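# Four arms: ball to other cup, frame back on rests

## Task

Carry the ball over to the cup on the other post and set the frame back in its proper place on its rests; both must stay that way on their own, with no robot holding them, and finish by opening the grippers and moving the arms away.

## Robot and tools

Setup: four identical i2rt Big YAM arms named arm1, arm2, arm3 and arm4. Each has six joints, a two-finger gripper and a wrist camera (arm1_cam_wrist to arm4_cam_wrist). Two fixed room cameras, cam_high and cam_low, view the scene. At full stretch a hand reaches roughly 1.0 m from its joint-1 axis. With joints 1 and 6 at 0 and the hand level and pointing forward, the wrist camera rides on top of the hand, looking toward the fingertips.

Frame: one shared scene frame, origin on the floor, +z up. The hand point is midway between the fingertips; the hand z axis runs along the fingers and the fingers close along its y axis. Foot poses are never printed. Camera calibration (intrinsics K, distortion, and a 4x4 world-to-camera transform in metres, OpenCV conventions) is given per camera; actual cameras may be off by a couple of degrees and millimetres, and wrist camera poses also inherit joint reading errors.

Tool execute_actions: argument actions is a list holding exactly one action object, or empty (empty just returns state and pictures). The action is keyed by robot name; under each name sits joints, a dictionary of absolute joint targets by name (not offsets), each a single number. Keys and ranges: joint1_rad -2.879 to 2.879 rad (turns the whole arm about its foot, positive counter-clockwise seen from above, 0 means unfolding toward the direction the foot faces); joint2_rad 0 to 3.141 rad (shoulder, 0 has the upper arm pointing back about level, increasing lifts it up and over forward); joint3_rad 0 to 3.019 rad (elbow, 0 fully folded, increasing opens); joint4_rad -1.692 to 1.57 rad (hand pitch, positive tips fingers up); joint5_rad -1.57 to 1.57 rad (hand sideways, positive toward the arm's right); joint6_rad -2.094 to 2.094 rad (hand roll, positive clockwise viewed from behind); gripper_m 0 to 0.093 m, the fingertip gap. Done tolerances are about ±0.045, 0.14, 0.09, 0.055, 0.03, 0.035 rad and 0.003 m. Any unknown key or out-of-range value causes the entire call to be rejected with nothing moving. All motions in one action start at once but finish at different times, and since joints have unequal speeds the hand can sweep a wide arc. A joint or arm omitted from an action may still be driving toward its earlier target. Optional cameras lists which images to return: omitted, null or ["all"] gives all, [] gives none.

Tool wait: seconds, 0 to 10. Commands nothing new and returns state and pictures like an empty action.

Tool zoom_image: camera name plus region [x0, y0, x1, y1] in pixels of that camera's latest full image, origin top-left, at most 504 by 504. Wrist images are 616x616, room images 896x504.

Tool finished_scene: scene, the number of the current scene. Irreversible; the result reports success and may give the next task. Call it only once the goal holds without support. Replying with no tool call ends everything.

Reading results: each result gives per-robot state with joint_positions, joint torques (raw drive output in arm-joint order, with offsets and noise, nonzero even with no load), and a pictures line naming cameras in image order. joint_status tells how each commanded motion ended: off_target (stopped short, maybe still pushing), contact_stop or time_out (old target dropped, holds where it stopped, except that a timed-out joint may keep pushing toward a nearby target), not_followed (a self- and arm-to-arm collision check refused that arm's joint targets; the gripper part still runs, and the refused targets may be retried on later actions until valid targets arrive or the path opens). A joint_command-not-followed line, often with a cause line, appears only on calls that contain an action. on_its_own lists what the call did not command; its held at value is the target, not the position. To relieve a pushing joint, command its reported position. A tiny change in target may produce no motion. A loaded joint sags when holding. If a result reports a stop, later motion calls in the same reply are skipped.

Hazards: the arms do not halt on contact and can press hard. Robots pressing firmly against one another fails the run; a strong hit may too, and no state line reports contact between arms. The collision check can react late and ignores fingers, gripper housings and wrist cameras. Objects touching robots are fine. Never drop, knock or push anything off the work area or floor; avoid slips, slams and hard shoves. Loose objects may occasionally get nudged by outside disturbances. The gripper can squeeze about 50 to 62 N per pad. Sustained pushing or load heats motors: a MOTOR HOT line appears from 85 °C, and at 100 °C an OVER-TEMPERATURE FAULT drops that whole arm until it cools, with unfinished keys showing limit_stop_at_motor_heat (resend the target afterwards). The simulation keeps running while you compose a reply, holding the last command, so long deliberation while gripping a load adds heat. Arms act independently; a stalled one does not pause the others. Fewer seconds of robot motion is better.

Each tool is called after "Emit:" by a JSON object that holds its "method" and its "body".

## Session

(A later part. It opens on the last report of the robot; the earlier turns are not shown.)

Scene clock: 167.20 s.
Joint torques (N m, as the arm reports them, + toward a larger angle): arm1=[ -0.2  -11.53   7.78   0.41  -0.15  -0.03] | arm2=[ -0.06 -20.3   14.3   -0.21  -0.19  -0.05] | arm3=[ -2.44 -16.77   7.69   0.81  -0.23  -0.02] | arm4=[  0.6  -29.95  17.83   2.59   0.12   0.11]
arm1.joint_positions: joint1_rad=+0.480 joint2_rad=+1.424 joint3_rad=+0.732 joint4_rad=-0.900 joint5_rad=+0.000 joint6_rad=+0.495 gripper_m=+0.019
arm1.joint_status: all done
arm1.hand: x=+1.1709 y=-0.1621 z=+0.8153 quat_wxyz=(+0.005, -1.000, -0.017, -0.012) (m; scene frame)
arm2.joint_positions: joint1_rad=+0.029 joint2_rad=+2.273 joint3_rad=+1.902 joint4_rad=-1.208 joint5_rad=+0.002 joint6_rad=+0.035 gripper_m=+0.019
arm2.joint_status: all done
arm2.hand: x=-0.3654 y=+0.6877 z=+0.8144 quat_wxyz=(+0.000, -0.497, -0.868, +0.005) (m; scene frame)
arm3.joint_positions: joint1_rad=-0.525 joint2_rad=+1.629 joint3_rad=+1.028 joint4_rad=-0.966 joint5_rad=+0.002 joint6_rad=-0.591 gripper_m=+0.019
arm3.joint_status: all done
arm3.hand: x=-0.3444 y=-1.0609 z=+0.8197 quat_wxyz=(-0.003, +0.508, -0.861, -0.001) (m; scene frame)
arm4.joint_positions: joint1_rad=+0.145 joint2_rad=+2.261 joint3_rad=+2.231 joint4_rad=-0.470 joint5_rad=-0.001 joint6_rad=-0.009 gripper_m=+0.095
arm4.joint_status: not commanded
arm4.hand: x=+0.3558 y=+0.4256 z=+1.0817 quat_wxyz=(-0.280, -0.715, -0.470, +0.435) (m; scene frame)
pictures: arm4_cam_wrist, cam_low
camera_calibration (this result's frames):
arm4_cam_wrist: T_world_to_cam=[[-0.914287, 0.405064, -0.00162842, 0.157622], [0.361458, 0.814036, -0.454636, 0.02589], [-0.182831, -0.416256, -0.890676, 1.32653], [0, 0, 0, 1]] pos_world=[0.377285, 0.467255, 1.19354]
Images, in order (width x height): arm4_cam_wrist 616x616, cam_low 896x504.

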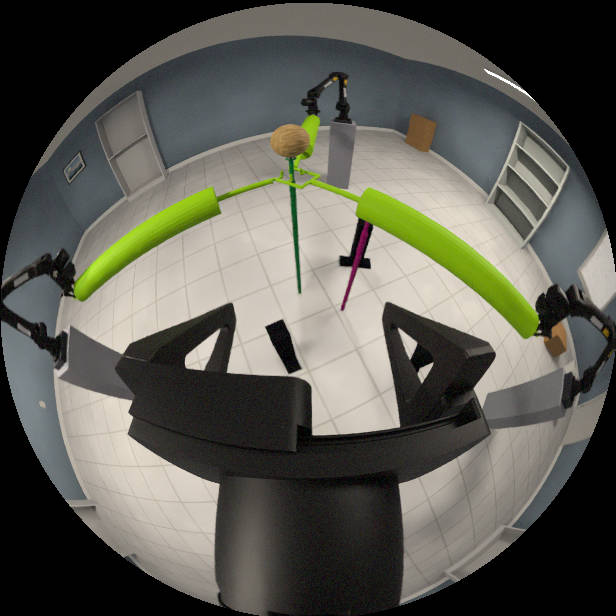

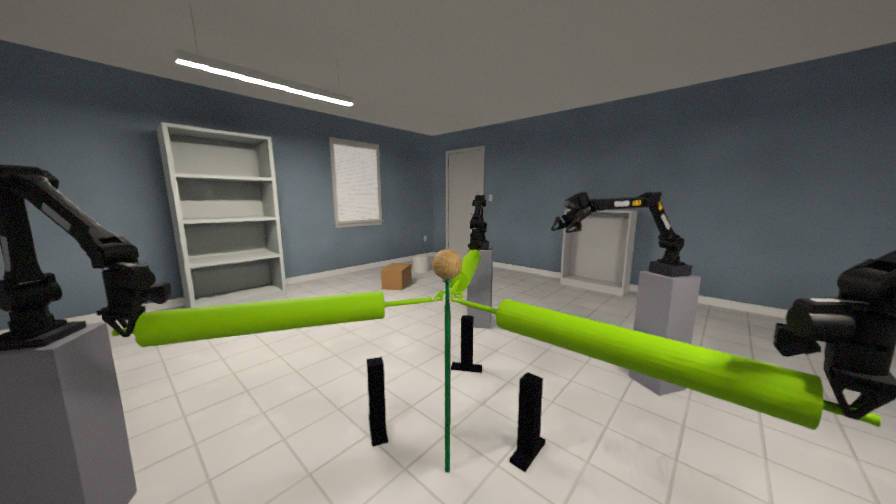

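Emit:
{"method": "execute_actions", "body": {"actions": [{"arm1":{"joints":{"joint2_rad":1.30,"joint3_rad":0.822,"joint4_rad":-1.035}},"arm2":{"joints":{"joint2_rad":2.19,"joint3_rad":2.015,"joint4_rad":-1.305}},"arm3":{"joints":{"joint2_rad":1.525,"joint3_rad":1.13,"joint4_rad":-1.08}}}], "cameras": ["cam_low","arm4_cam_wrist"]}}

Emit:
{"method": "zoom_image", "body": {"camera": "cam_low", "region": [410, 250, 490, 310]}}

Emit:
{"method": "zoom_image", "body": {"camera": "arm4_cam_wrist", "region": [250, 120, 350, 200]}}

Scene clock: 181.43 s.
Joint torques (N m, as the arm reports them, + toward a larger angle): arm1=[-0.17 -9.35 10.3  -0.14 -0.05 -0.04] | arm2=[  0.29 -23.06  14.44  -0.29  -0.22  -0.05] | arm3=[ -2.3  -14.84  10.06  -0.07  -0.28  -0.01] | arm4=[  0.63 -29.96  17.83   2.59   0.12   0.12]
arm1.joint_positions: joint1_rad=+0.480 joint2_rad=+1.316 joint3_rad=+0.775 joint4_rad=-1.017 joint5_rad=-0.002 joint6_rad=+0.496 gripper_m=+0.019
arm1.joint_status: all done
arm1.hand: x=+1.1708 y=-0.1624 z=+0.8612 quat_wxyz=(-0.004, -1.000, -0.016, +0.002) (m; scene frame)
arm2.joint_positions: joint1_rad=+0.028 joint2_rad=+2.254 joint3_rad=+1.946 joint4_rad=-1.284 joint5_rad=+0.003 joint6_rad=+0.035 gripper_m=+0.019
arm2.joint_status: all done
arm2.hand: x=-0.3659 y=+0.6877 z=+0.8424 quat_wxyz=(+0.006, -0.497, -0.868, +0.002) (m; scene frame)
arm3.joint_positions: joint1_rad=-0.525 joint2_rad=+1.560 joint3_rad=+1.073 joint4_rad=-1.068 joint5_rad=+0.003 joint6_rad=-0.591 gripper_m=+0.019
arm3.joint_status: all done
arm3.hand: x=-0.3449 y=-1.0617 z=+0.8622 quat_wxyz=(-0.009, +0.508, -0.861, +0.000) (m; scene frame)
arm4.joint_positions: joint1_rad=+0.145 joint2_rad=+2.261 joint3_rad=+2.231 joint4_rad=-0.470 joint5_rad=-0.001 joint6_rad=-0.009 gripper_m=+0.095
arm4.joint_status: not commanded
arm4.hand: x=+0.3558 y=+0.4256 z=+1.0817 quat_wxyz=(-0.280, -0.715, -0.470, +0.435) (m; scene frame)
pictures: arm4_cam_wrist, cam_low
camera_calibration (this result's frames):
arm4_cam_wrist: T_world_to_cam=[[-0.914287, 0.405064, -0.00162842, 0.157622], [0.361458, 0.814036, -0.454636, 0.02589], [-0.182831, -0.416256, -0.890676, 1.32653], [0, 0, 0, 1]] pos_world=[0.377285, 0.467255, 1.19354]
Images, in order (width x height): arm4_cam_wrist 616x616, cam_low 896x504.

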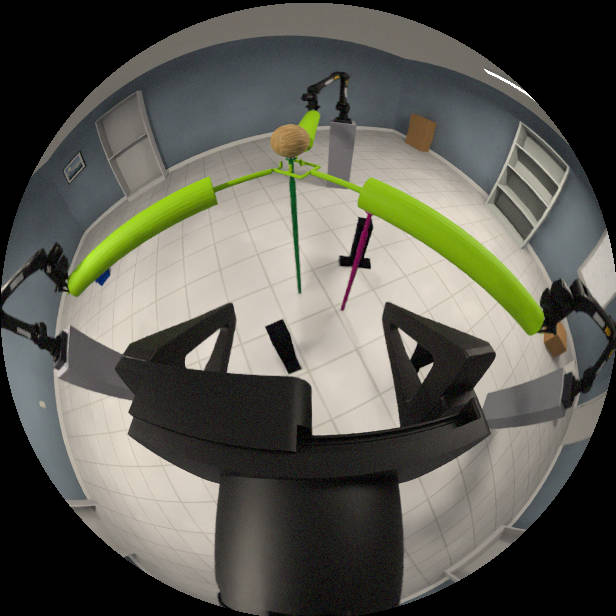

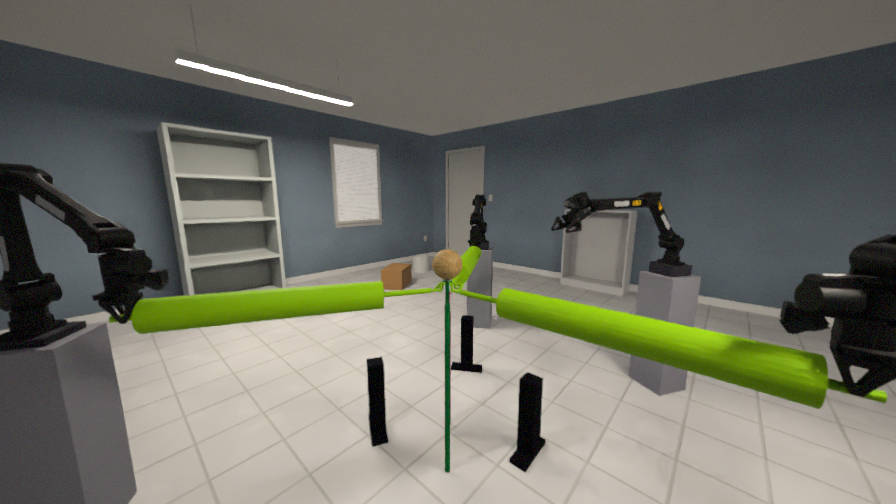

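Region (410, 250, 490, 310) of cam_low's 896x504 image, scaled by 6.300, with more detail than that image has; it fills the top 378 rows of this view, and the rest is white.

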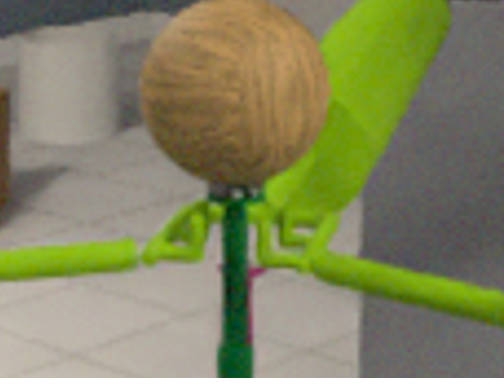

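Region (250, 120, 350, 200) of arm4_cam_wrist's 616x616 image, scaled by 5.040, with more detail than that image has; it fills the top 403 rows of this view, and the rest is white.

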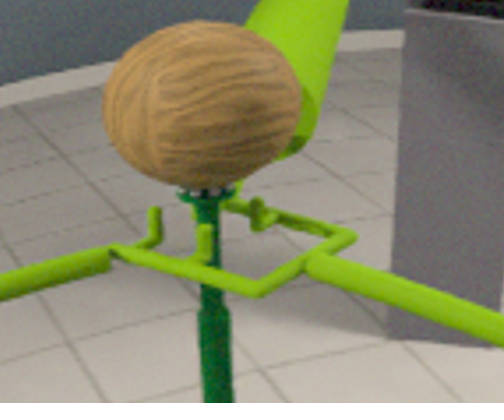

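Emit:
{"method": "execute_actions", "body": {"actions": [{"arm1":{"joints":{"joint2_rad":1.255,"joint3_rad":0.89,"joint4_rad":-1.15}},"arm2":{"joints":{"joint2_rad":2.14,"joint3_rad":2.065,"joint4_rad":-1.385}},"arm3":{"joints":{"joint2_rad":1.49,"joint3_rad":1.19,"joint4_rad":-1.18}}}], "cameras": ["cam_low"]}}

Emit:
{"method": "zoom_image", "body": {"camera": "cam_low", "region": [410, 240, 490, 300]}}

Emit:
{"method": "execute_actions", "body": {"actions": [{"arm1":{"joints":{"joint2_rad":1.21,"joint3_rad":0.972,"joint4_rad":-1.272}},"arm2":{"joints":{"joint2_rad":2.115,"joint3_rad":2.145,"joint4_rad":-1.48}},"arm3":{"joints":{"joint2_rad":1.455,"joint3_rad":1.268,"joint4_rad":-1.29}},"arm4":{"joints":{"joint1_rad":0.0,"joint2_rad":1.9,"joint3_rad":1.9}}}], "cameras": ["cam_low","arm4_cam_wrist"]}}

Emit:
{"method": "zoom_image", "body": {"camera": "cam_low", "region": [410, 240, 490, 300]}}

Scene clock: 188.50 s.
Joint torques (N m, as the arm reports them, + toward a larger angle): arm1=[ -0.14 -10.49  11.18  -0.41  -0.21  -0.03] | arm2=[  0.02 -23.25  15.5   -0.15  -0.17  -0.05] | arm3=[ -2.42 -15.73  10.63  -0.51  -0.09  -0.01] | arm4=[  0.61 -29.93  17.83   2.59   0.12   0.11]
arm1.joint_positions: joint1_rad=+0.480 joint2_rad=+1.286 joint3_rad=+0.835 joint4_rad=-1.126 joint5_rad=+0.001 joint6_rad=+0.496 gripper_m=+0.019
arm1.joint_status: all done
arm1.hand: x=+1.1702 y=-0.1620 z=+0.8902 quat_wxyz=(+0.002, -1.000, -0.016, -0.006) (m; scene frame)
arm2.joint_positions: joint1_rad=+0.028 joint2_rad=+2.208 joint3_rad=+1.989 joint4_rad=-1.367 joint5_rad=+0.002 joint6_rad=+0.035 gripper_m=+0.019
arm2.joint_status: all done
arm2.hand: x=-0.3668 y=+0.6898 z=+0.8885 quat_wxyz=(+0.003, -0.497, -0.868, +0.003) (m; scene frame)
arm3.joint_positions: joint1_rad=-0.525 joint2_rad=+1.537 joint3_rad=+1.126 joint4_rad=-1.160 joint5_rad=-0.002 joint6_rad=-0.591 gripper_m=+0.019
arm3.joint_status: all done
arm3.hand: x=-0.3450 y=-1.0609 z=+0.8902 quat_wxyz=(-0.002, +0.508, -0.861, -0.003) (m; scene frame)
arm4.joint_positions: joint1_rad=+0.145 joint2_rad=+2.261 joint3_rad=+2.231 joint4_rad=-0.470 joint5_rad=-0.001 joint6_rad=-0.009 gripper_m=+0.095
arm4.joint_status: not commanded
arm4.hand: x=+0.3558 y=+0.4256 z=+1.0817 quat_wxyz=(-0.280, -0.715, -0.470, +0.435) (m; scene frame)
pictures: cam_low
Images, in order (width x height): cam_low 896x504.

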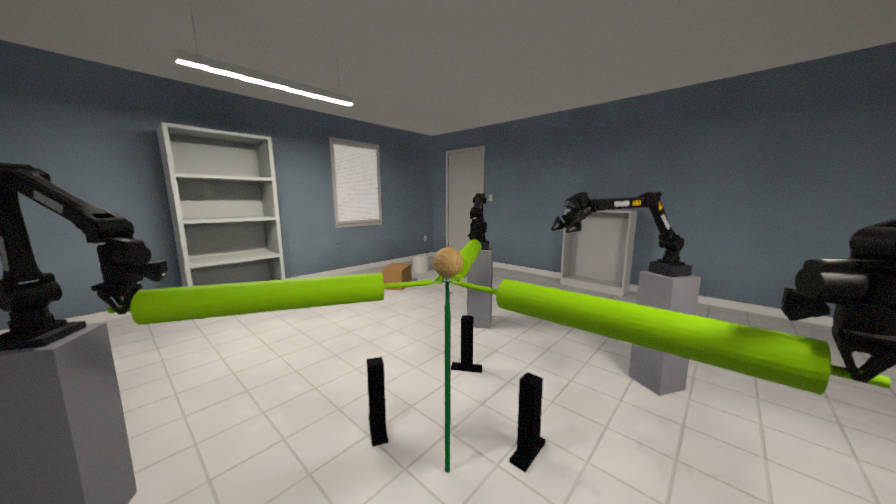

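Region (410, 240, 490, 300) of cam_low's 896x504 image, scaled by 6.300, with more detail than that image has; it fills the top 378 rows of this view, and the rest is white.

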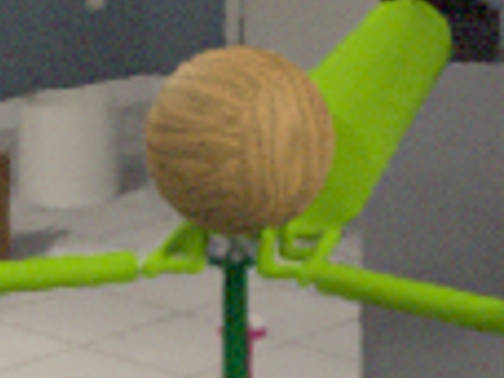

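Scene clock: 190.00 s.
Joint torques (N m, as the arm reports them, + toward a larger angle): arm1=[ -0.09 -10.08  11.88  -0.31  -0.07  -0.03] | arm2=[  0.13 -24.08  16.1   -0.13  -0.2   -0.05] | arm3=[ -2.41 -15.08  11.18  -0.42  -0.23   0.  ] | arm4=[  0.12 -23.73  11.31   2.6    0.06   0.11]
arm1.joint_positions: joint1_rad=+0.480 joint2_rad=+1.239 joint3_rad=+0.912 joint4_rad=-1.251 joint5_rad=-0.002 joint6_rad=+0.496 gripper_m=+0.019
arm1.joint_status: all done
arm1.hand: x=+1.1702 y=-0.1624 z=+0.9317 quat_wxyz=(+0.001, -1.000, -0.016, -0.007) (m; scene frame)
arm2.joint_positions: joint1_rad=+0.028 joint2_rad=+2.193 joint3_rad=+2.063 joint4_rad=-1.464 joint5_rad=+0.002 joint6_rad=+0.035 gripper_m=+0.019
arm2.joint_status: all done
arm2.hand: x=-0.3669 y=+0.6903 z=+0.9261 quat_wxyz=(+0.006, -0.497, -0.868, +0.001) (m; scene frame)
arm3.joint_positions: joint1_rad=-0.525 joint2_rad=+1.499 joint3_rad=+1.200 joint4_rad=-1.270 joint5_rad=+0.002 joint6_rad=-0.591 gripper_m=+0.019
arm3.joint_status: all done
arm3.hand: x=-0.3442 y=-1.0613 z=+0.9319 quat_wxyz=(-0.002, +0.508, -0.861, -0.001) (m; scene frame)
arm4.joint_positions: joint1_rad=+0.007 joint2_rad=+1.903 joint3_rad=+1.905 joint4_rad=-0.470 joint5_rad=+0.000 joint6_rad=-0.008 gripper_m=+0.095
arm4.joint_status: all done
arm4.hand: x=+0.2987 y=+0.5733 z=+1.1869 quat_wxyz=(-0.256, -0.739, -0.414, +0.465) (m; scene frame)
pictures: arm4_cam_wrist, cam_low
camera_calibration (this result's frames):
arm4_cam_wrist: T_world_to_cam=[[-0.848768, 0.528749, -0.00415543, -0.0417269], [0.464488, 0.741813, -0.483698, 0.0192735], [-0.252672, -0.412477, -0.875225, 1.47163], [0, 0, 0, 1]] pos_world=[0.32747, 0.614778, 1.29715]
Images, in order (width x height): arm4_cam_wrist 616x616, cam_low 896x504.

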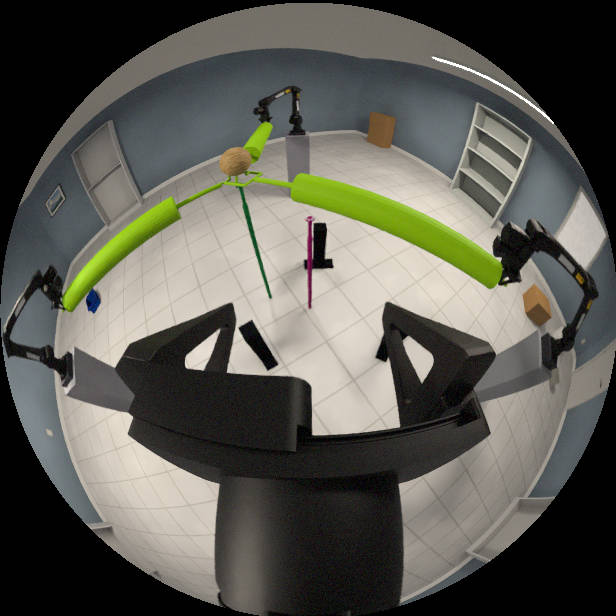

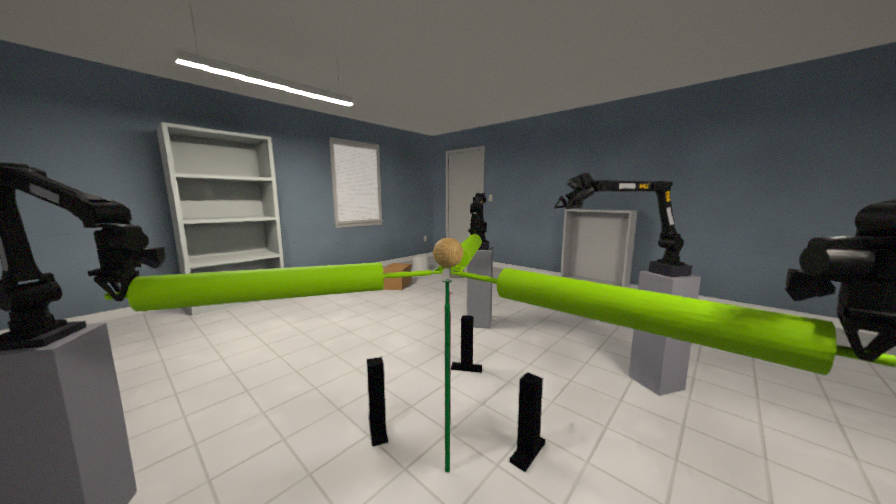

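Region (410, 240, 490, 300) of cam_low's 896x504 image, scaled by 6.300, with more detail than that image has; it fills the top 378 rows of this view, and the rest is white.

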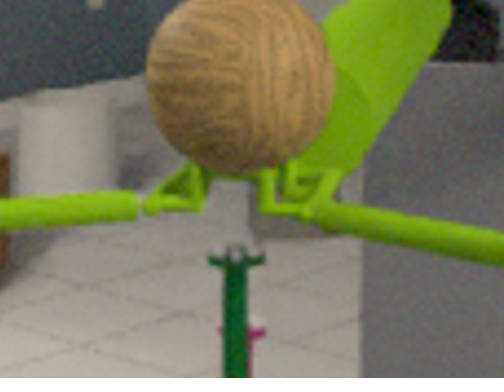

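Emit:
{"method": "execute_actions", "body": {"actions": [{"arm1":{"joints":{"joint1_rad":0.278,"joint2_rad":1.305,"joint3_rad":1.02,"joint4_rad":-1.225,"joint6_rad":0.29}},"arm2":{"joints":{"joint1_rad":0.005,"joint2_rad":1.925,"joint3_rad":1.755,"joint4_rad":-1.305,"joint6_rad":0.0}},"arm3":{"joints":{"joint1_rad":-0.352,"joint2_rad":1.425,"joint3_rad":1.21,"joint4_rad":-1.26,"joint6_rad":-0.415}}}], "cameras": []}}

Emit:
{"method": "execute_actions", "body": {"actions": [{"arm1":{"joints":{"joint1_rad":0.106,"joint2_rad":1.415,"joint3_rad":1.045,"joint4_rad":-1.135,"joint6_rad":0.118}},"arm2":{"joints":{"joint1_rad":-0.02,"joint2_rad":1.785,"joint3_rad":1.445,"joint4_rad":-1.145,"joint6_rad":-0.025}},"arm3":{"joints":{"joint1_rad":-0.185,"joint2_rad":1.505,"joint3_rad":1.15,"joint4_rad":-1.17,"joint6_rad":-0.25}}}], "cameras": ["cam_low"]}}

Emit:
{"method": "execute_actions", "body": {"actions": [{"arm1":{"joints":{"joint1_rad":-0.035,"joint2_rad":1.57,"joint3_rad":1.09,"joint4_rad":-1.028,"joint6_rad":-0.024}},"arm2":{"joints":{"joint1_rad":-0.05,"joint2_rad":1.68,"joint3_rad":1.165,"joint4_rad":-0.975,"joint6_rad":-0.06}},"arm3":{"joints":{"joint1_rad":-0.021,"joint2_rad":1.575,"joint3_rad":1.112,"joint4_rad":-1.062,"joint6_rad":-0.085}}}], "cameras": []}}

Emit:
{"method": "execute_actions", "body": {"actions": [{"arm1":{"joints":{"joint1_rad":-0.148,"joint2_rad":1.738,"joint3_rad":1.175,"joint4_rad":-0.949,"joint6_rad":-0.137}},"arm2":{"joints":{"joint1_rad":-0.093,"joint2_rad":1.60,"joint3_rad":0.913,"joint4_rad":-0.81,"joint6_rad":-0.105}},"arm3":{"joints":{"joint1_rad":0.13,"joint2_rad":1.68,"joint3_rad":1.14,"joint4_rad":-0.97,"joint6_rad":0.065}}}], "cameras": ["cam_low","arm4_cam_wrist","cam_high"]}}

Emit:
{"method": "zoom_image", "body": {"camera": "cam_low", "region": [410, 245, 490, 305]}}

Emit:
{"method": "zoom_image", "body": {"camera": "arm4_cam_wrist", "region": [260, 160, 360, 240]}}

Emit:
{"method": "zoom_image", "body": {"camera": "cam_high", "region": [410, 230, 490, 300]}}

Scene clock: 215.27 s.
Joint torques (N m, as the arm reports them, + toward a larger angle): arm1=[ -0.02 -10.13  12.23   0.74  -0.1   -0.11] | arm2=[  0.1  -20.23  10.99   1.2   -0.19  -0.12] | arm3=[ -0.99 -16.01   9.05   0.96  -0.2    0.28] | arm4=[ -0.06 -23.83  11.26   2.61   0.06   0.11]
arm1.joint_positions: joint1_rad=+0.278 joint2_rad=+1.320 joint3_rad=+0.953 joint4_rad=-1.234 joint5_rad=-0.001 joint6_rad=+0.294 gripper_m=+0.019
arm1.joint_status: all done
arm1.hand: x=+1.1244 y=-0.1096 z=+0.9209 quat_wxyz=(+0.004, -1.000, -0.016, -0.018) (m; scene frame)
arm2.joint_positions: joint1_rad=+0.010 joint2_rad=+1.981 joint3_rad=+1.730 joint4_rad=-1.329 joint5_rad=+0.002 joint6_rad=+0.014 gripper_m=+0.019
arm2.joint_status: all done
arm2.hand: x=-0.4124 y=+0.7421 z=+0.9320 quat_wxyz=(+0.000, -0.496, -0.868, +0.004) (m; scene frame)
arm3.joint_positions: joint1_rad=-0.365 joint2_rad=+1.483 joint3_rad=+1.176 joint4_rad=-1.270 joint5_rad=+0.002 joint6_rad=-0.431 gripper_m=+0.019
arm3.joint_status: all done
arm3.hand: x=-0.3875 y=-1.0084 z=+0.9300 quat_wxyz=(+0.002, +0.508, -0.861, -0.001) (m; scene frame)
arm4.joint_positions: joint1_rad=+0.007 joint2_rad=+1.903 joint3_rad=+1.905 joint4_rad=-0.470 joint5_rad=+0.000 joint6_rad=-0.008 gripper_m=+0.095
arm4.joint_status: not commanded
arm4.hand: x=+0.2987 y=+0.5733 z=+1.1869 quat_wxyz=(-0.256, -0.739, -0.414, +0.465) (m; scene frame)
pictures: none
No camera images: the call's "cameras" was empty. Leave "cameras" out to get every camera's image.

Scene clock: 216.23 s.
Joint torques (N m, as the arm reports them, + toward a larger angle): arm1=[  0.24 -12.68  11.65   0.49  -0.06  -0.1 ] | arm2=[ -0.17 -19.33   9.99   1.12  -0.19  -0.15] | arm3=[ -1.39 -12.76   8.89   0.75  -0.19   0.23] | arm4=[ -0.09 -23.77  11.26   2.61   0.06   0.11]
arm1.joint_positions: joint1_rad=+0.103 joint2_rad=+1.440 joint3_rad=+0.983 joint4_rad=-1.136 joint5_rad=-0.002 joint6_rad=+0.121 gripper_m=+0.019
arm1.joint_status: all done
arm1.hand: x=+1.0766 y=-0.0567 z=+0.8893 quat_wxyz=(+0.000, -1.000, -0.015, -0.015) (m; scene frame)
arm2.joint_positions: joint1_rad=-0.010 joint2_rad=+1.856 joint3_rad=+1.423 joint4_rad=-1.167 joint5_rad=+0.002 joint6_rad=-0.006 gripper_m=+0.019
arm2.joint_status: all done
arm2.hand: x=-0.4578 y=+0.7955 z=+0.8902 quat_wxyz=(+0.009, -0.496, -0.868, -0.001) (m; scene frame)
arm3.joint_positions: joint1_rad=-0.192 joint2_rad=+1.520 joint3_rad=+1.115 joint4_rad=-1.175 joint5_rad=+0.001 joint6_rad=-0.260 gripper_m=+0.019
arm3.joint_status: all done
arm3.hand: x=-0.4351 y=-0.9538 z=+0.8935 quat_wxyz=(+0.003, +0.509, -0.861, +0.000) (m; scene frame)
arm4.joint_positions: joint1_rad=+0.007 joint2_rad=+1.903 joint3_rad=+1.905 joint4_rad=-0.470 joint5_rad=+0.000 joint6_rad=-0.008 gripper_m=+0.095
arm4.joint_status: not commanded
arm4.hand: x=+0.2987 y=+0.5733 z=+1.1869 quat_wxyz=(-0.256, -0.739, -0.414, +0.465) (m; scene frame)
pictures: cam_low
Images, in order (width x height): cam_low 896x504.

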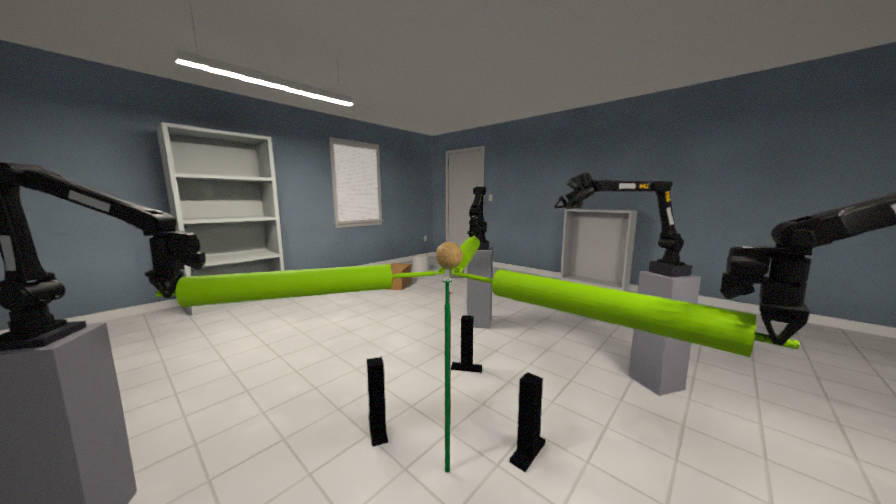

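Scene clock: 217.20 s.
Joint torques (N m, as the arm reports them, + toward a larger angle): arm1=[  0.13 -15.34  10.44   0.2   -0.12  -0.11] | arm2=[ -0.32 -16.39   8.96   1.14  -0.2   -0.18] | arm3=[ -1.7  -13.91   8.45   0.41  -0.16   0.21] | arm4=[ -0.07 -23.78  11.27   2.61   0.06   0.11]
arm1.joint_positions: joint1_rad=-0.037 joint2_rad=+1.601 joint3_rad=+1.039 joint4_rad=-1.021 joint5_rad=-0.002 joint6_rad=-0.020 gripper_m=+0.019
arm1.joint_status: all done
arm1.hand: x=+1.0282 y=-0.0047 z=+0.8464 quat_wxyz=(-0.001, -1.000, -0.016, -0.009) (m; scene frame)
arm2.joint_positions: joint1_rad=-0.042 joint2_rad=+1.740 joint3_rad=+1.145 joint4_rad=-0.996 joint5_rad=+0.002 joint6_rad=-0.040 gripper_m=+0.019
arm2.joint_status: all done
arm2.hand: x=-0.5056 y=+0.8477 z=+0.8527 quat_wxyz=(+0.005, -0.495, -0.869, +0.001) (m; scene frame)
arm3.joint_positions: joint1_rad=-0.025 joint2_rad=+1.594 joint3_rad=+1.079 joint4_rad=-1.061 joint5_rad=+0.001 joint6_rad=-0.092 gripper_m=+0.019
arm3.joint_status: all done
arm3.hand: x=-0.4835 y=-0.9007 z=+0.8515 quat_wxyz=(+0.001, +0.509, -0.861, -0.001) (m; scene frame)
arm4.joint_positions: joint1_rad=+0.007 joint2_rad=+1.903 joint3_rad=+1.905 joint4_rad=-0.470 joint5_rad=+0.000 joint6_rad=-0.008 gripper_m=+0.095
arm4.joint_status: not commanded
arm4.hand: x=+0.2987 y=+0.5733 z=+1.1869 quat_wxyz=(-0.256, -0.739, -0.414, +0.465) (m; scene frame)
pictures: none
No camera images: the call's "cameras" was empty. Leave "cameras" out to get every camera's image.

Scene clock: 218.13 s.
Joint torques (N m, as the arm reports them, + toward a larger angle): arm1=[ -0.36 -17.5    9.19   0.    -0.11  -0.16] | arm2=[  0.12 -13.76   7.7    0.88  -0.16  -0.17] | arm3=[ -1.8  -15.22   9.36  -0.09  -0.08   0.21] | arm4=[ -0.08 -23.77  11.26   2.6    0.06   0.1 ]
arm1.joint_positions: joint1_rad=-0.144 joint2_rad=+1.766 joint3_rad=+1.137 joint4_rad=-0.935 joint5_rad=-0.002 joint6_rad=-0.129 gripper_m=+0.019
arm1.joint_status: all done
arm1.hand: x=+0.9794 y=+0.0453 z=+0.8068 quat_wxyz=(-0.001, -1.000, -0.017, +0.000) (m; scene frame)
arm2.joint_positions: joint1_rad=-0.088 joint2_rad=+1.654 joint3_rad=+0.900 joint4_rad=-0.827 joint5_rad=+0.001 joint6_rad=-0.086 gripper_m=+0.019
arm2.joint_status: all done
arm2.hand: x=-0.5537 y=+0.8978 z=+0.8142 quat_wxyz=(+0.000, -0.495, -0.869, +0.003) (m; scene frame)
arm3.joint_positions: joint1_rad=+0.127 joint2_rad=+1.702 joint3_rad=+1.085 joint4_rad=-0.957 joint5_rad=+0.000 joint6_rad=+0.059 gripper_m=+0.019
arm3.joint_status: all done
arm3.hand: x=-0.5319 y=-0.8500 z=+0.8085 quat_wxyz=(+0.000, +0.509, -0.861, -0.001) (m; scene frame)
arm4.joint_positions: joint1_rad=+0.007 joint2_rad=+1.903 joint3_rad=+1.905 joint4_rad=-0.470 joint5_rad=+0.000 joint6_rad=-0.008 gripper_m=+0.095
arm4.joint_status: not commanded
arm4.hand: x=+0.2987 y=+0.5733 z=+1.1869 quat_wxyz=(-0.256, -0.739, -0.414, +0.465) (m; scene frame)
pictures: arm4_cam_wrist, cam_high, cam_low
camera_calibration (this result's frames):
arm4_cam_wrist: T_world_to_cam=[[-0.848768, 0.528749, -0.00415543, -0.0417269], [0.464488, 0.741813, -0.483698, 0.0192735], [-0.252672, -0.412477, -0.875225, 1.47163], [0, 0, 0, 1]] pos_world=[0.32747, 0.614778, 1.29715]
Images, in order (width x height): arm4_cam_wrist 616x616, cam_high 896x504, cam_low 896x504.

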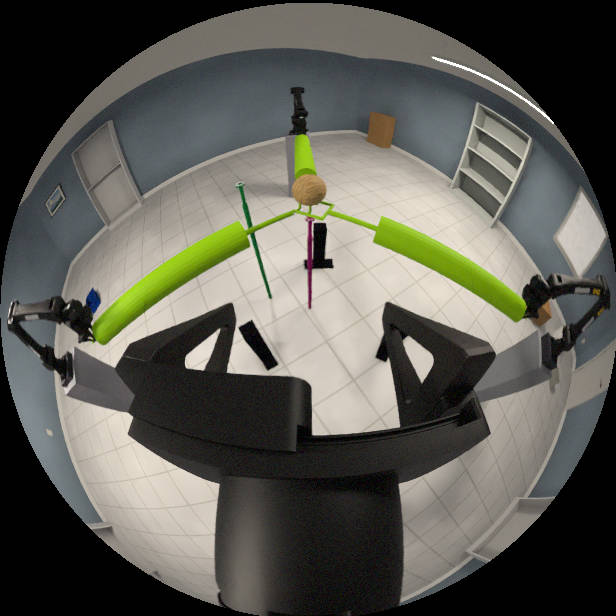

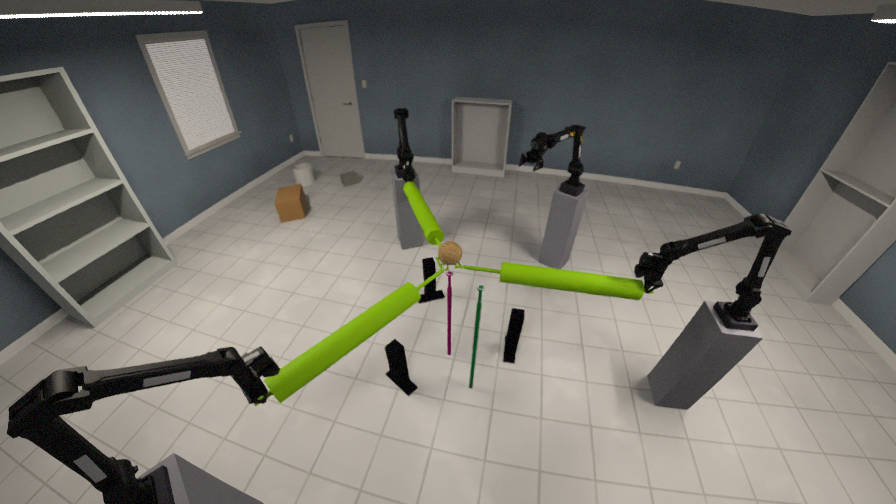

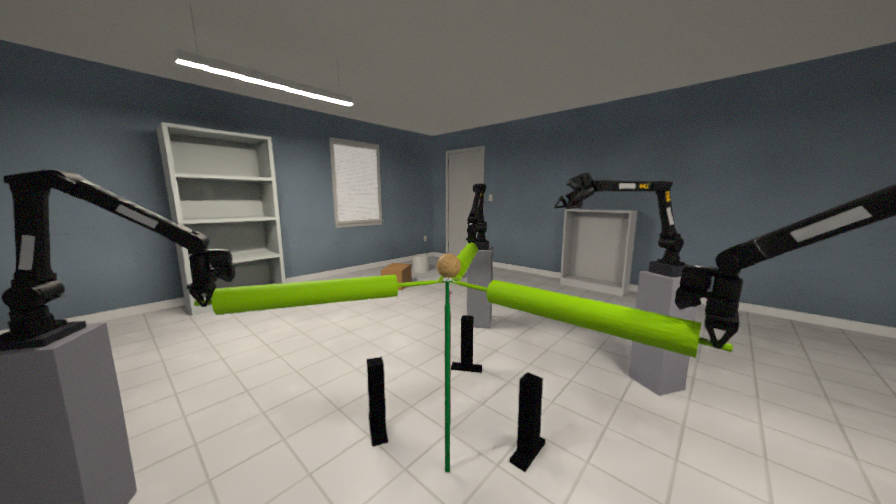

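Region (410, 245, 490, 305) of cam_low's 896x504 image, scaled by 6.300, with more detail than that image has; it fills the top 378 rows of this view, and the rest is white.

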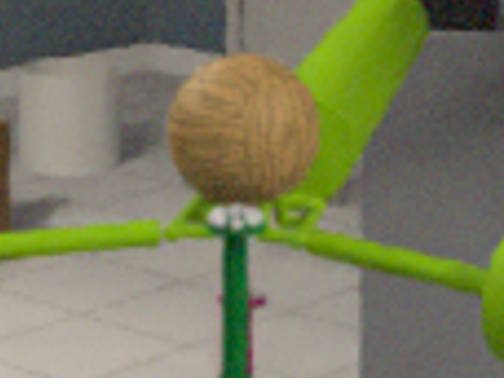

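Region (260, 160, 360, 240) of arm4_cam_wrist's 616x616 image, scaled by 5.040, with more detail than that image has; it fills the top 403 rows of this view, and the rest is white.

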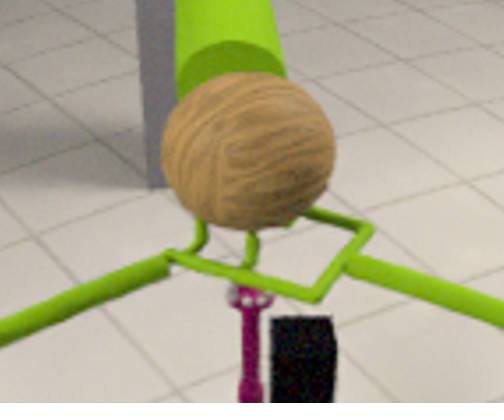

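Region (410, 230, 490, 300) of cam_high's 896x504 image, scaled by 6.300, with more detail than that image has; it fills the top 441 rows of this view, and the rest is white.

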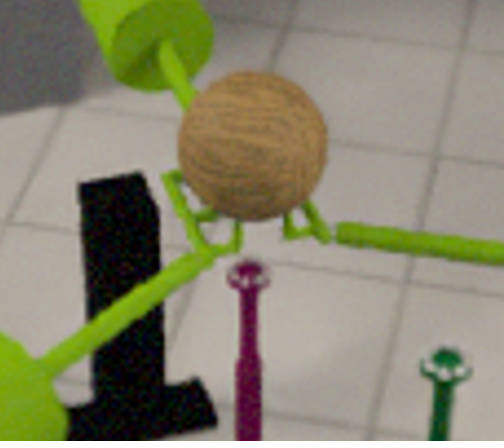

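Emit:
{"method": "execute_actions", "body": {"actions": [{"arm1":{"joints":{"joint2_rad":1.825,"joint3_rad":1.13,"joint4_rad":-0.83}},"arm2":{"joints":{"joint1_rad":-0.10,"joint2_rad":1.74,"joint3_rad":0.865,"joint4_rad":-0.667}},"arm3":{"joints":{"joint1_rad":0.142,"joint2_rad":1.755,"joint3_rad":1.07,"joint4_rad":-0.837}}}], "cameras": ["cam_low","arm4_cam_wrist","cam_high"]}}

Emit:
{"method": "zoom_image", "body": {"camera": "cam_low", "region": [410, 250, 490, 310]}}

Emit:
{"method": "zoom_image", "body": {"camera": "arm4_cam_wrist", "region": [260, 160, 360, 240]}}

Emit:
{"method": "zoom_image", "body": {"camera": "cam_high", "region": [410, 230, 490, 300]}}

Scene clock: 238.97 s.
Joint torques (N m, as the arm reports them, + toward a larger angle): arm1=[ -0.26 -17.93   6.93   0.78  -0.26  -0.13] | arm2=[ -0.29 -11.87   6.19   0.69  -0.17  -0.14] | arm3=[ -1.15 -15.64   6.78   0.82   0.08   0.19] | arm4=[ -0.1  -23.77  11.27   2.6    0.06   0.11]
arm1.joint_positions: joint1_rad=-0.147 joint2_rad=+1.852 joint3_rad=+1.116 joint4_rad=-0.839 joint5_rad=+0.001 joint6_rad=-0.131 gripper_m=+0.019
arm1.joint_status: all done
arm1.hand: x=+0.9784 y=+0.0473 z=+0.7614 quat_wxyz=(+0.000, -1.000, -0.016, -0.006) (m; scene frame)
arm2.joint_positions: joint1_rad=-0.088 joint2_rad=+1.763 joint3_rad=+0.858 joint4_rad=-0.676 joint5_rad=+0.001 joint6_rad=-0.086 gripper_m=+0.019
arm2.joint_status: all done
arm2.hand: x=-0.5546 y=+0.8992 z=+0.7627 quat_wxyz=(+0.000, -0.495, -0.869, +0.004) (m; scene frame)
arm3.joint_positions: joint1_rad=+0.130 joint2_rad=+1.777 joint3_rad=+1.050 joint4_rad=-0.844 joint5_rad=-0.004 joint6_rad=+0.061 gripper_m=+0.019
arm3.joint_status: all done
arm3.hand: x=-0.5326 y=-0.8474 z=+0.7656 quat_wxyz=(+0.000, +0.509, -0.861, -0.004) (m; scene frame)
arm4.joint_positions: joint1_rad=+0.007 joint2_rad=+1.903 joint3_rad=+1.905 joint4_rad=-0.470 joint5_rad=+0.000 joint6_rad=-0.008 gripper_m=+0.095
arm4.joint_status: not commanded
arm4.hand: x=+0.2987 y=+0.5733 z=+1.1869 quat_wxyz=(-0.256, -0.739, -0.414, +0.465) (m; scene frame)
pictures: arm4_cam_wrist, cam_high, cam_low
camera_calibration (this result's frames):
arm4_cam_wrist: T_world_to_cam=[[-0.848768, 0.528749, -0.00415543, -0.0417269], [0.464488, 0.741813, -0.483698, 0.0192735], [-0.252672, -0.412477, -0.875225, 1.47163], [0, 0, 0, 1]] pos_world=[0.32747, 0.614778, 1.29715]
Images, in order (width x height): arm4_cam_wrist 616x616, cam_high 896x504, cam_low 896x504.

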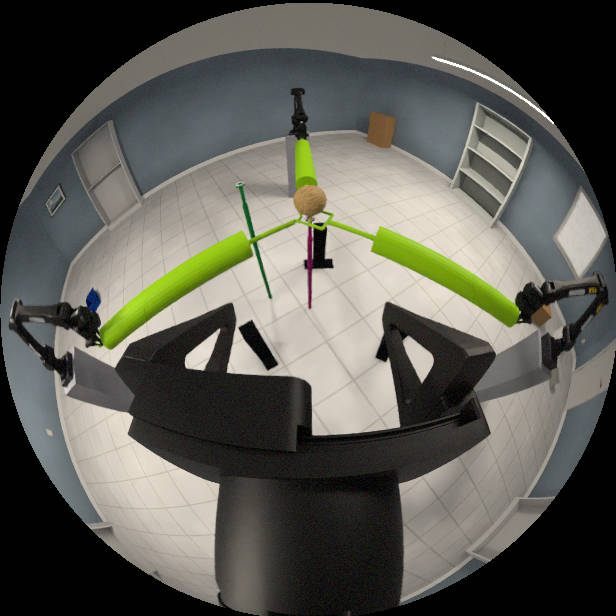

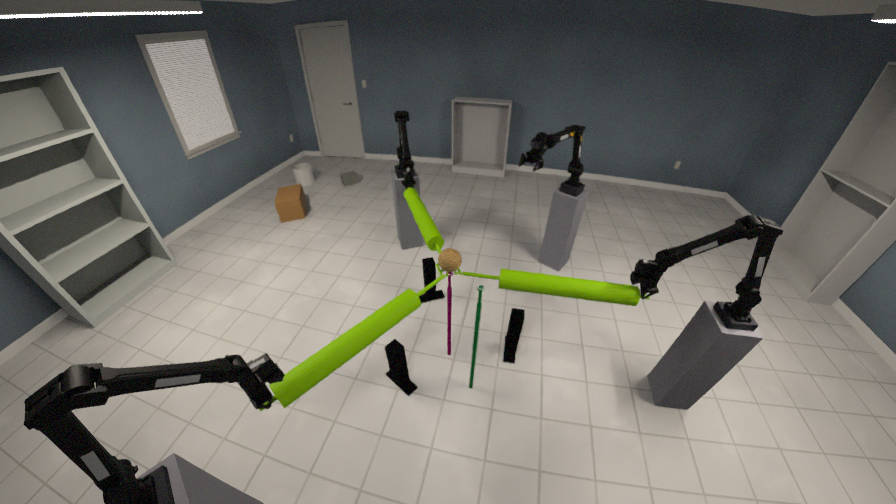

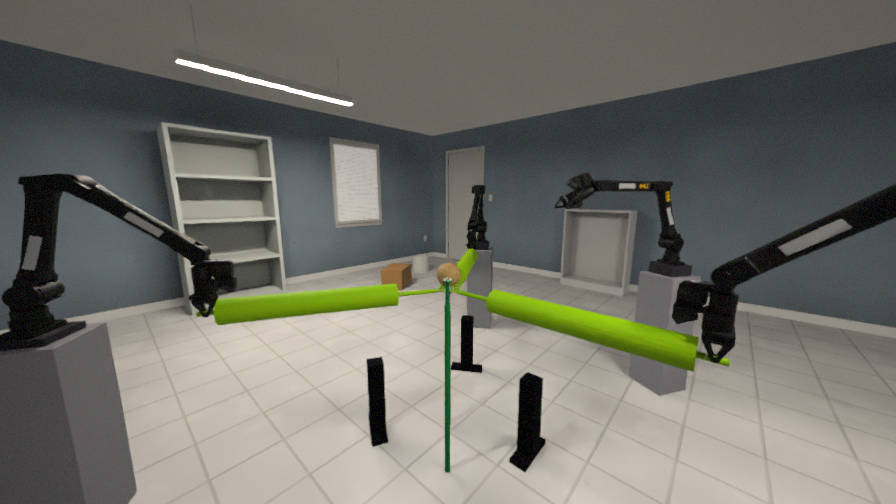

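Region (410, 250, 490, 310) of cam_low's 896x504 image, scaled by 6.300, with more detail than that image has; it fills the top 378 rows of this view, and the rest is white.

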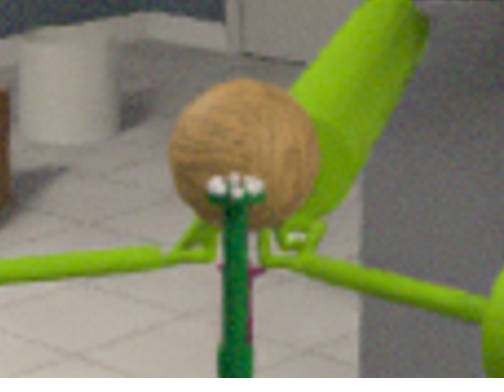

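Region (260, 160, 360, 240) of arm4_cam_wrist's 616x616 image, scaled by 5.040, with more detail than that image has; it fills the top 403 rows of this view, and the rest is white.

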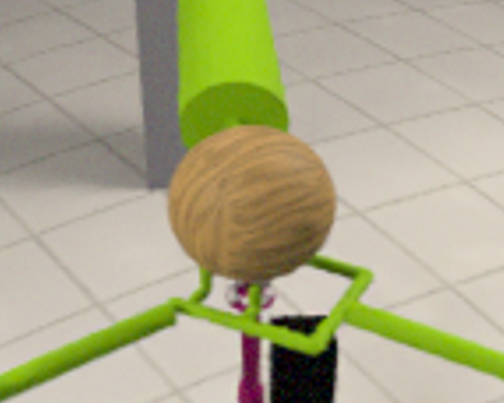

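Region (410, 230, 490, 300) of cam_high's 896x504 image, scaled by 6.300, with more detail than that image has; it fills the top 441 rows of this view, and the rest is white.

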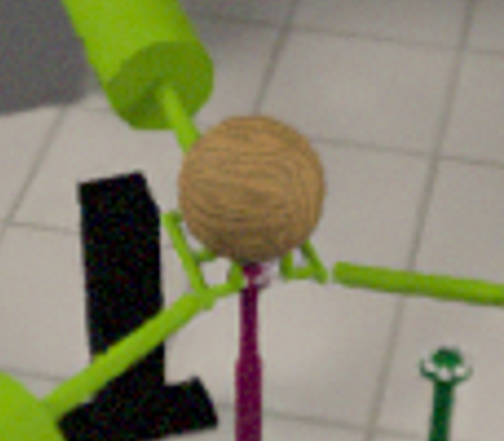

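Emit:
{"method": "execute_actions", "body": {"actions": [{"arm1":{"joints":{"joint2_rad":1.89,"joint3_rad":1.108,"joint4_rad":-0.745}},"arm2":{"joints":{"joint2_rad":1.815,"joint3_rad":0.848,"joint4_rad":-0.57}},"arm3":{"joints":{"joint2_rad":1.825,"joint3_rad":1.038,"joint4_rad":-0.747}}}], "cameras": []}}

Emit:
{"method": "execute_actions", "body": {"actions": [{"arm1":{"joints":{"joint2_rad":1.99,"joint3_rad":1.09,"joint4_rad":-0.64}},"arm2":{"joints":{"joint2_rad":1.94,"joint3_rad":0.84,"joint4_rad":-0.445}},"arm3":{"joints":{"joint2_rad":1.925,"joint3_rad":1.018,"joint4_rad":-0.635}}}], "cameras": ["arm4_cam_wrist","cam_high"]}}

Emit:
{"method": "zoom_image", "body": {"camera": "arm4_cam_wrist", "region": [260, 180, 360, 260]}}

Emit:
{"method": "zoom_image", "body": {"camera": "cam_high", "region": [410, 240, 490, 310]}}

Scene clock: 245.63 s.
Joint torques (N m, as the arm reports them, + toward a larger angle): arm1=[ -0.1  -17.27   6.39   1.04  -0.26  -0.13] | arm2=[ -0.2  -11.45   5.42   1.03  -0.17  -0.17] | arm3=[ -1.2  -15.13   5.87   0.89   0.06   0.19] | arm4=[ -0.08 -23.81  11.26   2.61   0.06   0.1 ]
arm1.joint_positions: joint1_rad=-0.147 joint2_rad=+1.904 joint3_rad=+1.096 joint4_rad=-0.761 joint5_rad=+0.001 joint6_rad=-0.131 gripper_m=+0.019
arm1.joint_status: all done
arm1.hand: x=+0.9786 y=+0.0473 z=+0.7325 quat_wxyz=(+0.001, -1.000, -0.016, -0.003) (m; scene frame)
arm2.joint_positions: joint1_rad=-0.089 joint2_rad=+1.826 joint3_rad=+0.842 joint4_rad=-0.588 joint5_rad=+0.001 joint6_rad=-0.086 gripper_m=+0.019
arm2.joint_status: all done
arm2.hand: x=-0.5546 y=+0.8987 z=+0.7353 quat_wxyz=(-0.004, -0.495, -0.869, +0.006) (m; scene frame)
arm3.joint_positions: joint1_rad=+0.130 joint2_rad=+1.838 joint3_rad=+1.025 joint4_rad=-0.754 joint5_rad=-0.004 joint6_rad=+0.061 gripper_m=+0.019
arm3.joint_status: all done
arm3.hand: x=-0.5329 y=-0.8478 z=+0.7326 quat_wxyz=(-0.002, +0.509, -0.861, -0.005) (m; scene frame)
arm4.joint_positions: joint1_rad=+0.007 joint2_rad=+1.903 joint3_rad=+1.905 joint4_rad=-0.470 joint5_rad=+0.000 joint6_rad=-0.008 gripper_m=+0.095
arm4.joint_status: not commanded
arm4.hand: x=+0.2987 y=+0.5733 z=+1.1869 quat_wxyz=(-0.256, -0.739, -0.414, +0.465) (m; scene frame)
pictures: none
No camera images: the call's "cameras" was empty. Leave "cameras" out to get every camera's image.

Scene clock: 246.50 s.
Joint torques (N m, as the arm reports them, + toward a larger angle): arm1=[ -0.13 -17.53   5.5    0.66  -0.25  -0.13] | arm2=[ -0.58 -12.26   4.57   0.63  -0.17  -0.17] | arm3=[ -1.13 -15.62   5.04   0.64   0.1    0.19] | arm4=[ -0.06 -23.77  11.26   2.61   0.06   0.11]
arm1.joint_positions: joint1_rad=-0.147 joint2_rad=+2.005 joint3_rad=+1.082 joint4_rad=-0.645 joint5_rad=+0.001 joint6_rad=-0.131 gripper_m=+0.019
arm1.joint_status: all done
arm1.hand: x=+0.9793 y=+0.0472 z=+0.6834 quat_wxyz=(+0.001, -1.000, -0.016, -0.002) (m; scene frame)
arm2.joint_positions: joint1_rad=-0.089 joint2_rad=+1.950 joint3_rad=+0.834 joint4_rad=-0.451 joint5_rad=+0.001 joint6_rad=-0.086 gripper_m=+0.019
arm2.joint_status: all done
arm2.hand: x=-0.5548 y=+0.8985 z=+0.6878 quat_wxyz=(-0.006, -0.495, -0.869, +0.008) (m; scene frame)
arm3.joint_positions: joint1_rad=+0.130 joint2_rad=+1.938 joint3_rad=+1.008 joint4_rad=-0.638 joint5_rad=-0.004 joint6_rad=+0.061 gripper_m=+0.019
arm3.joint_status: all done
arm3.hand: x=-0.5330 y=-0.8477 z=+0.6858 quat_wxyz=(-0.002, +0.509, -0.861, -0.005) (m; scene frame)
arm4.joint_positions: joint1_rad=+0.007 joint2_rad=+1.903 joint3_rad=+1.905 joint4_rad=-0.470 joint5_rad=+0.000 joint6_rad=-0.008 gripper_m=+0.095
arm4.joint_status: not commanded
arm4.hand: x=+0.2987 y=+0.5733 z=+1.1869 quat_wxyz=(-0.256, -0.739, -0.414, +0.465) (m; scene frame)
pictures: arm4_cam_wrist, cam_high
camera_calibration (this result's frames):
arm4_cam_wrist: T_world_to_cam=[[-0.848768, 0.528749, -0.00415543, -0.0417269], [0.464488, 0.741813, -0.483698, 0.0192735], [-0.252672, -0.412477, -0.875225, 1.47163], [0, 0, 0, 1]] pos_world=[0.32747, 0.614778, 1.29715]
Images, in order (width x height): arm4_cam_wrist 616x616, cam_high 896x504.

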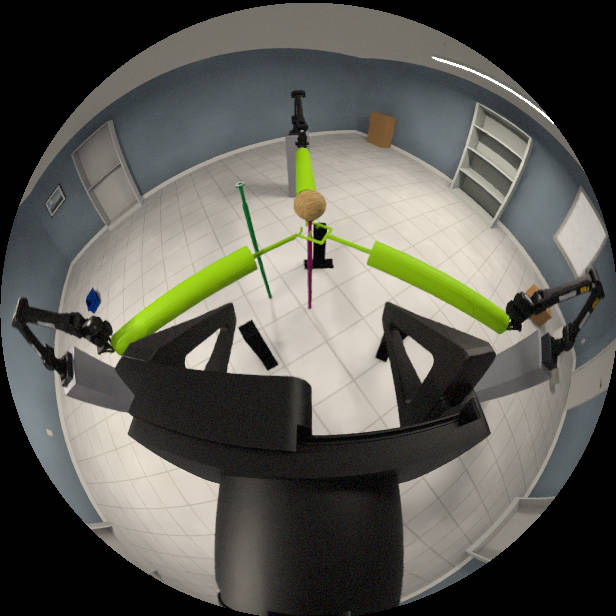

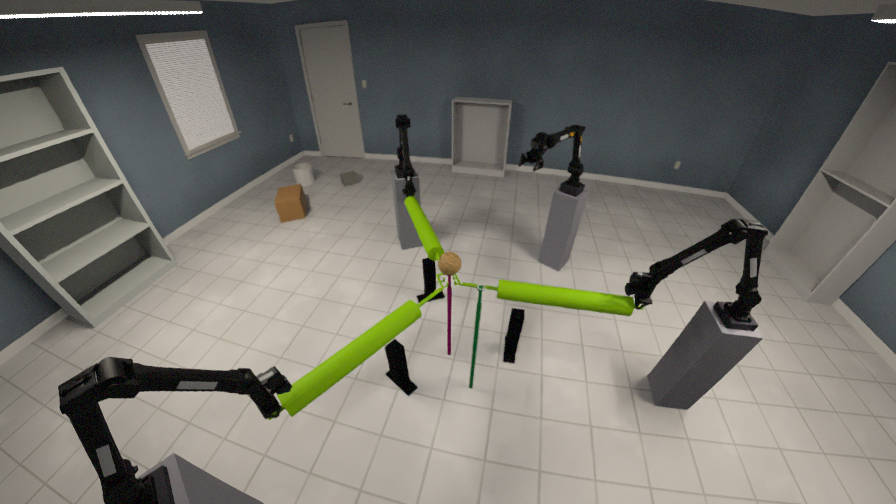

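Region (260, 180, 360, 260) of arm4_cam_wrist's 616x616 image, scaled by 5.040, with more detail than that image has; it fills the top 403 rows of this view, and the rest is white.

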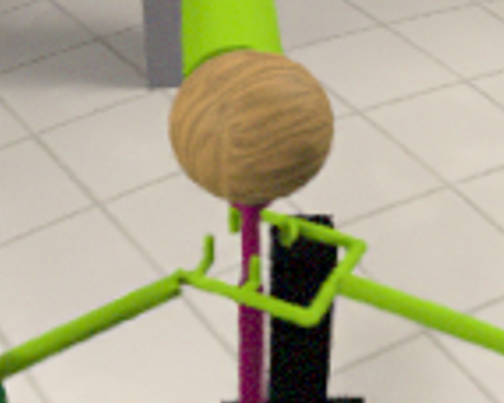

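Region (410, 240, 490, 310) of cam_high's 896x504 image, scaled by 6.300, with more detail than that image has; it fills the top 441 rows of this view, and the rest is white.

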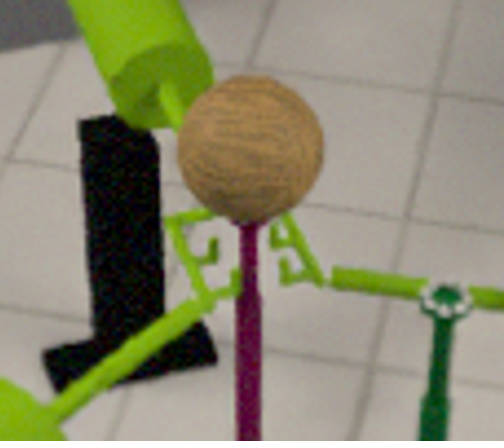

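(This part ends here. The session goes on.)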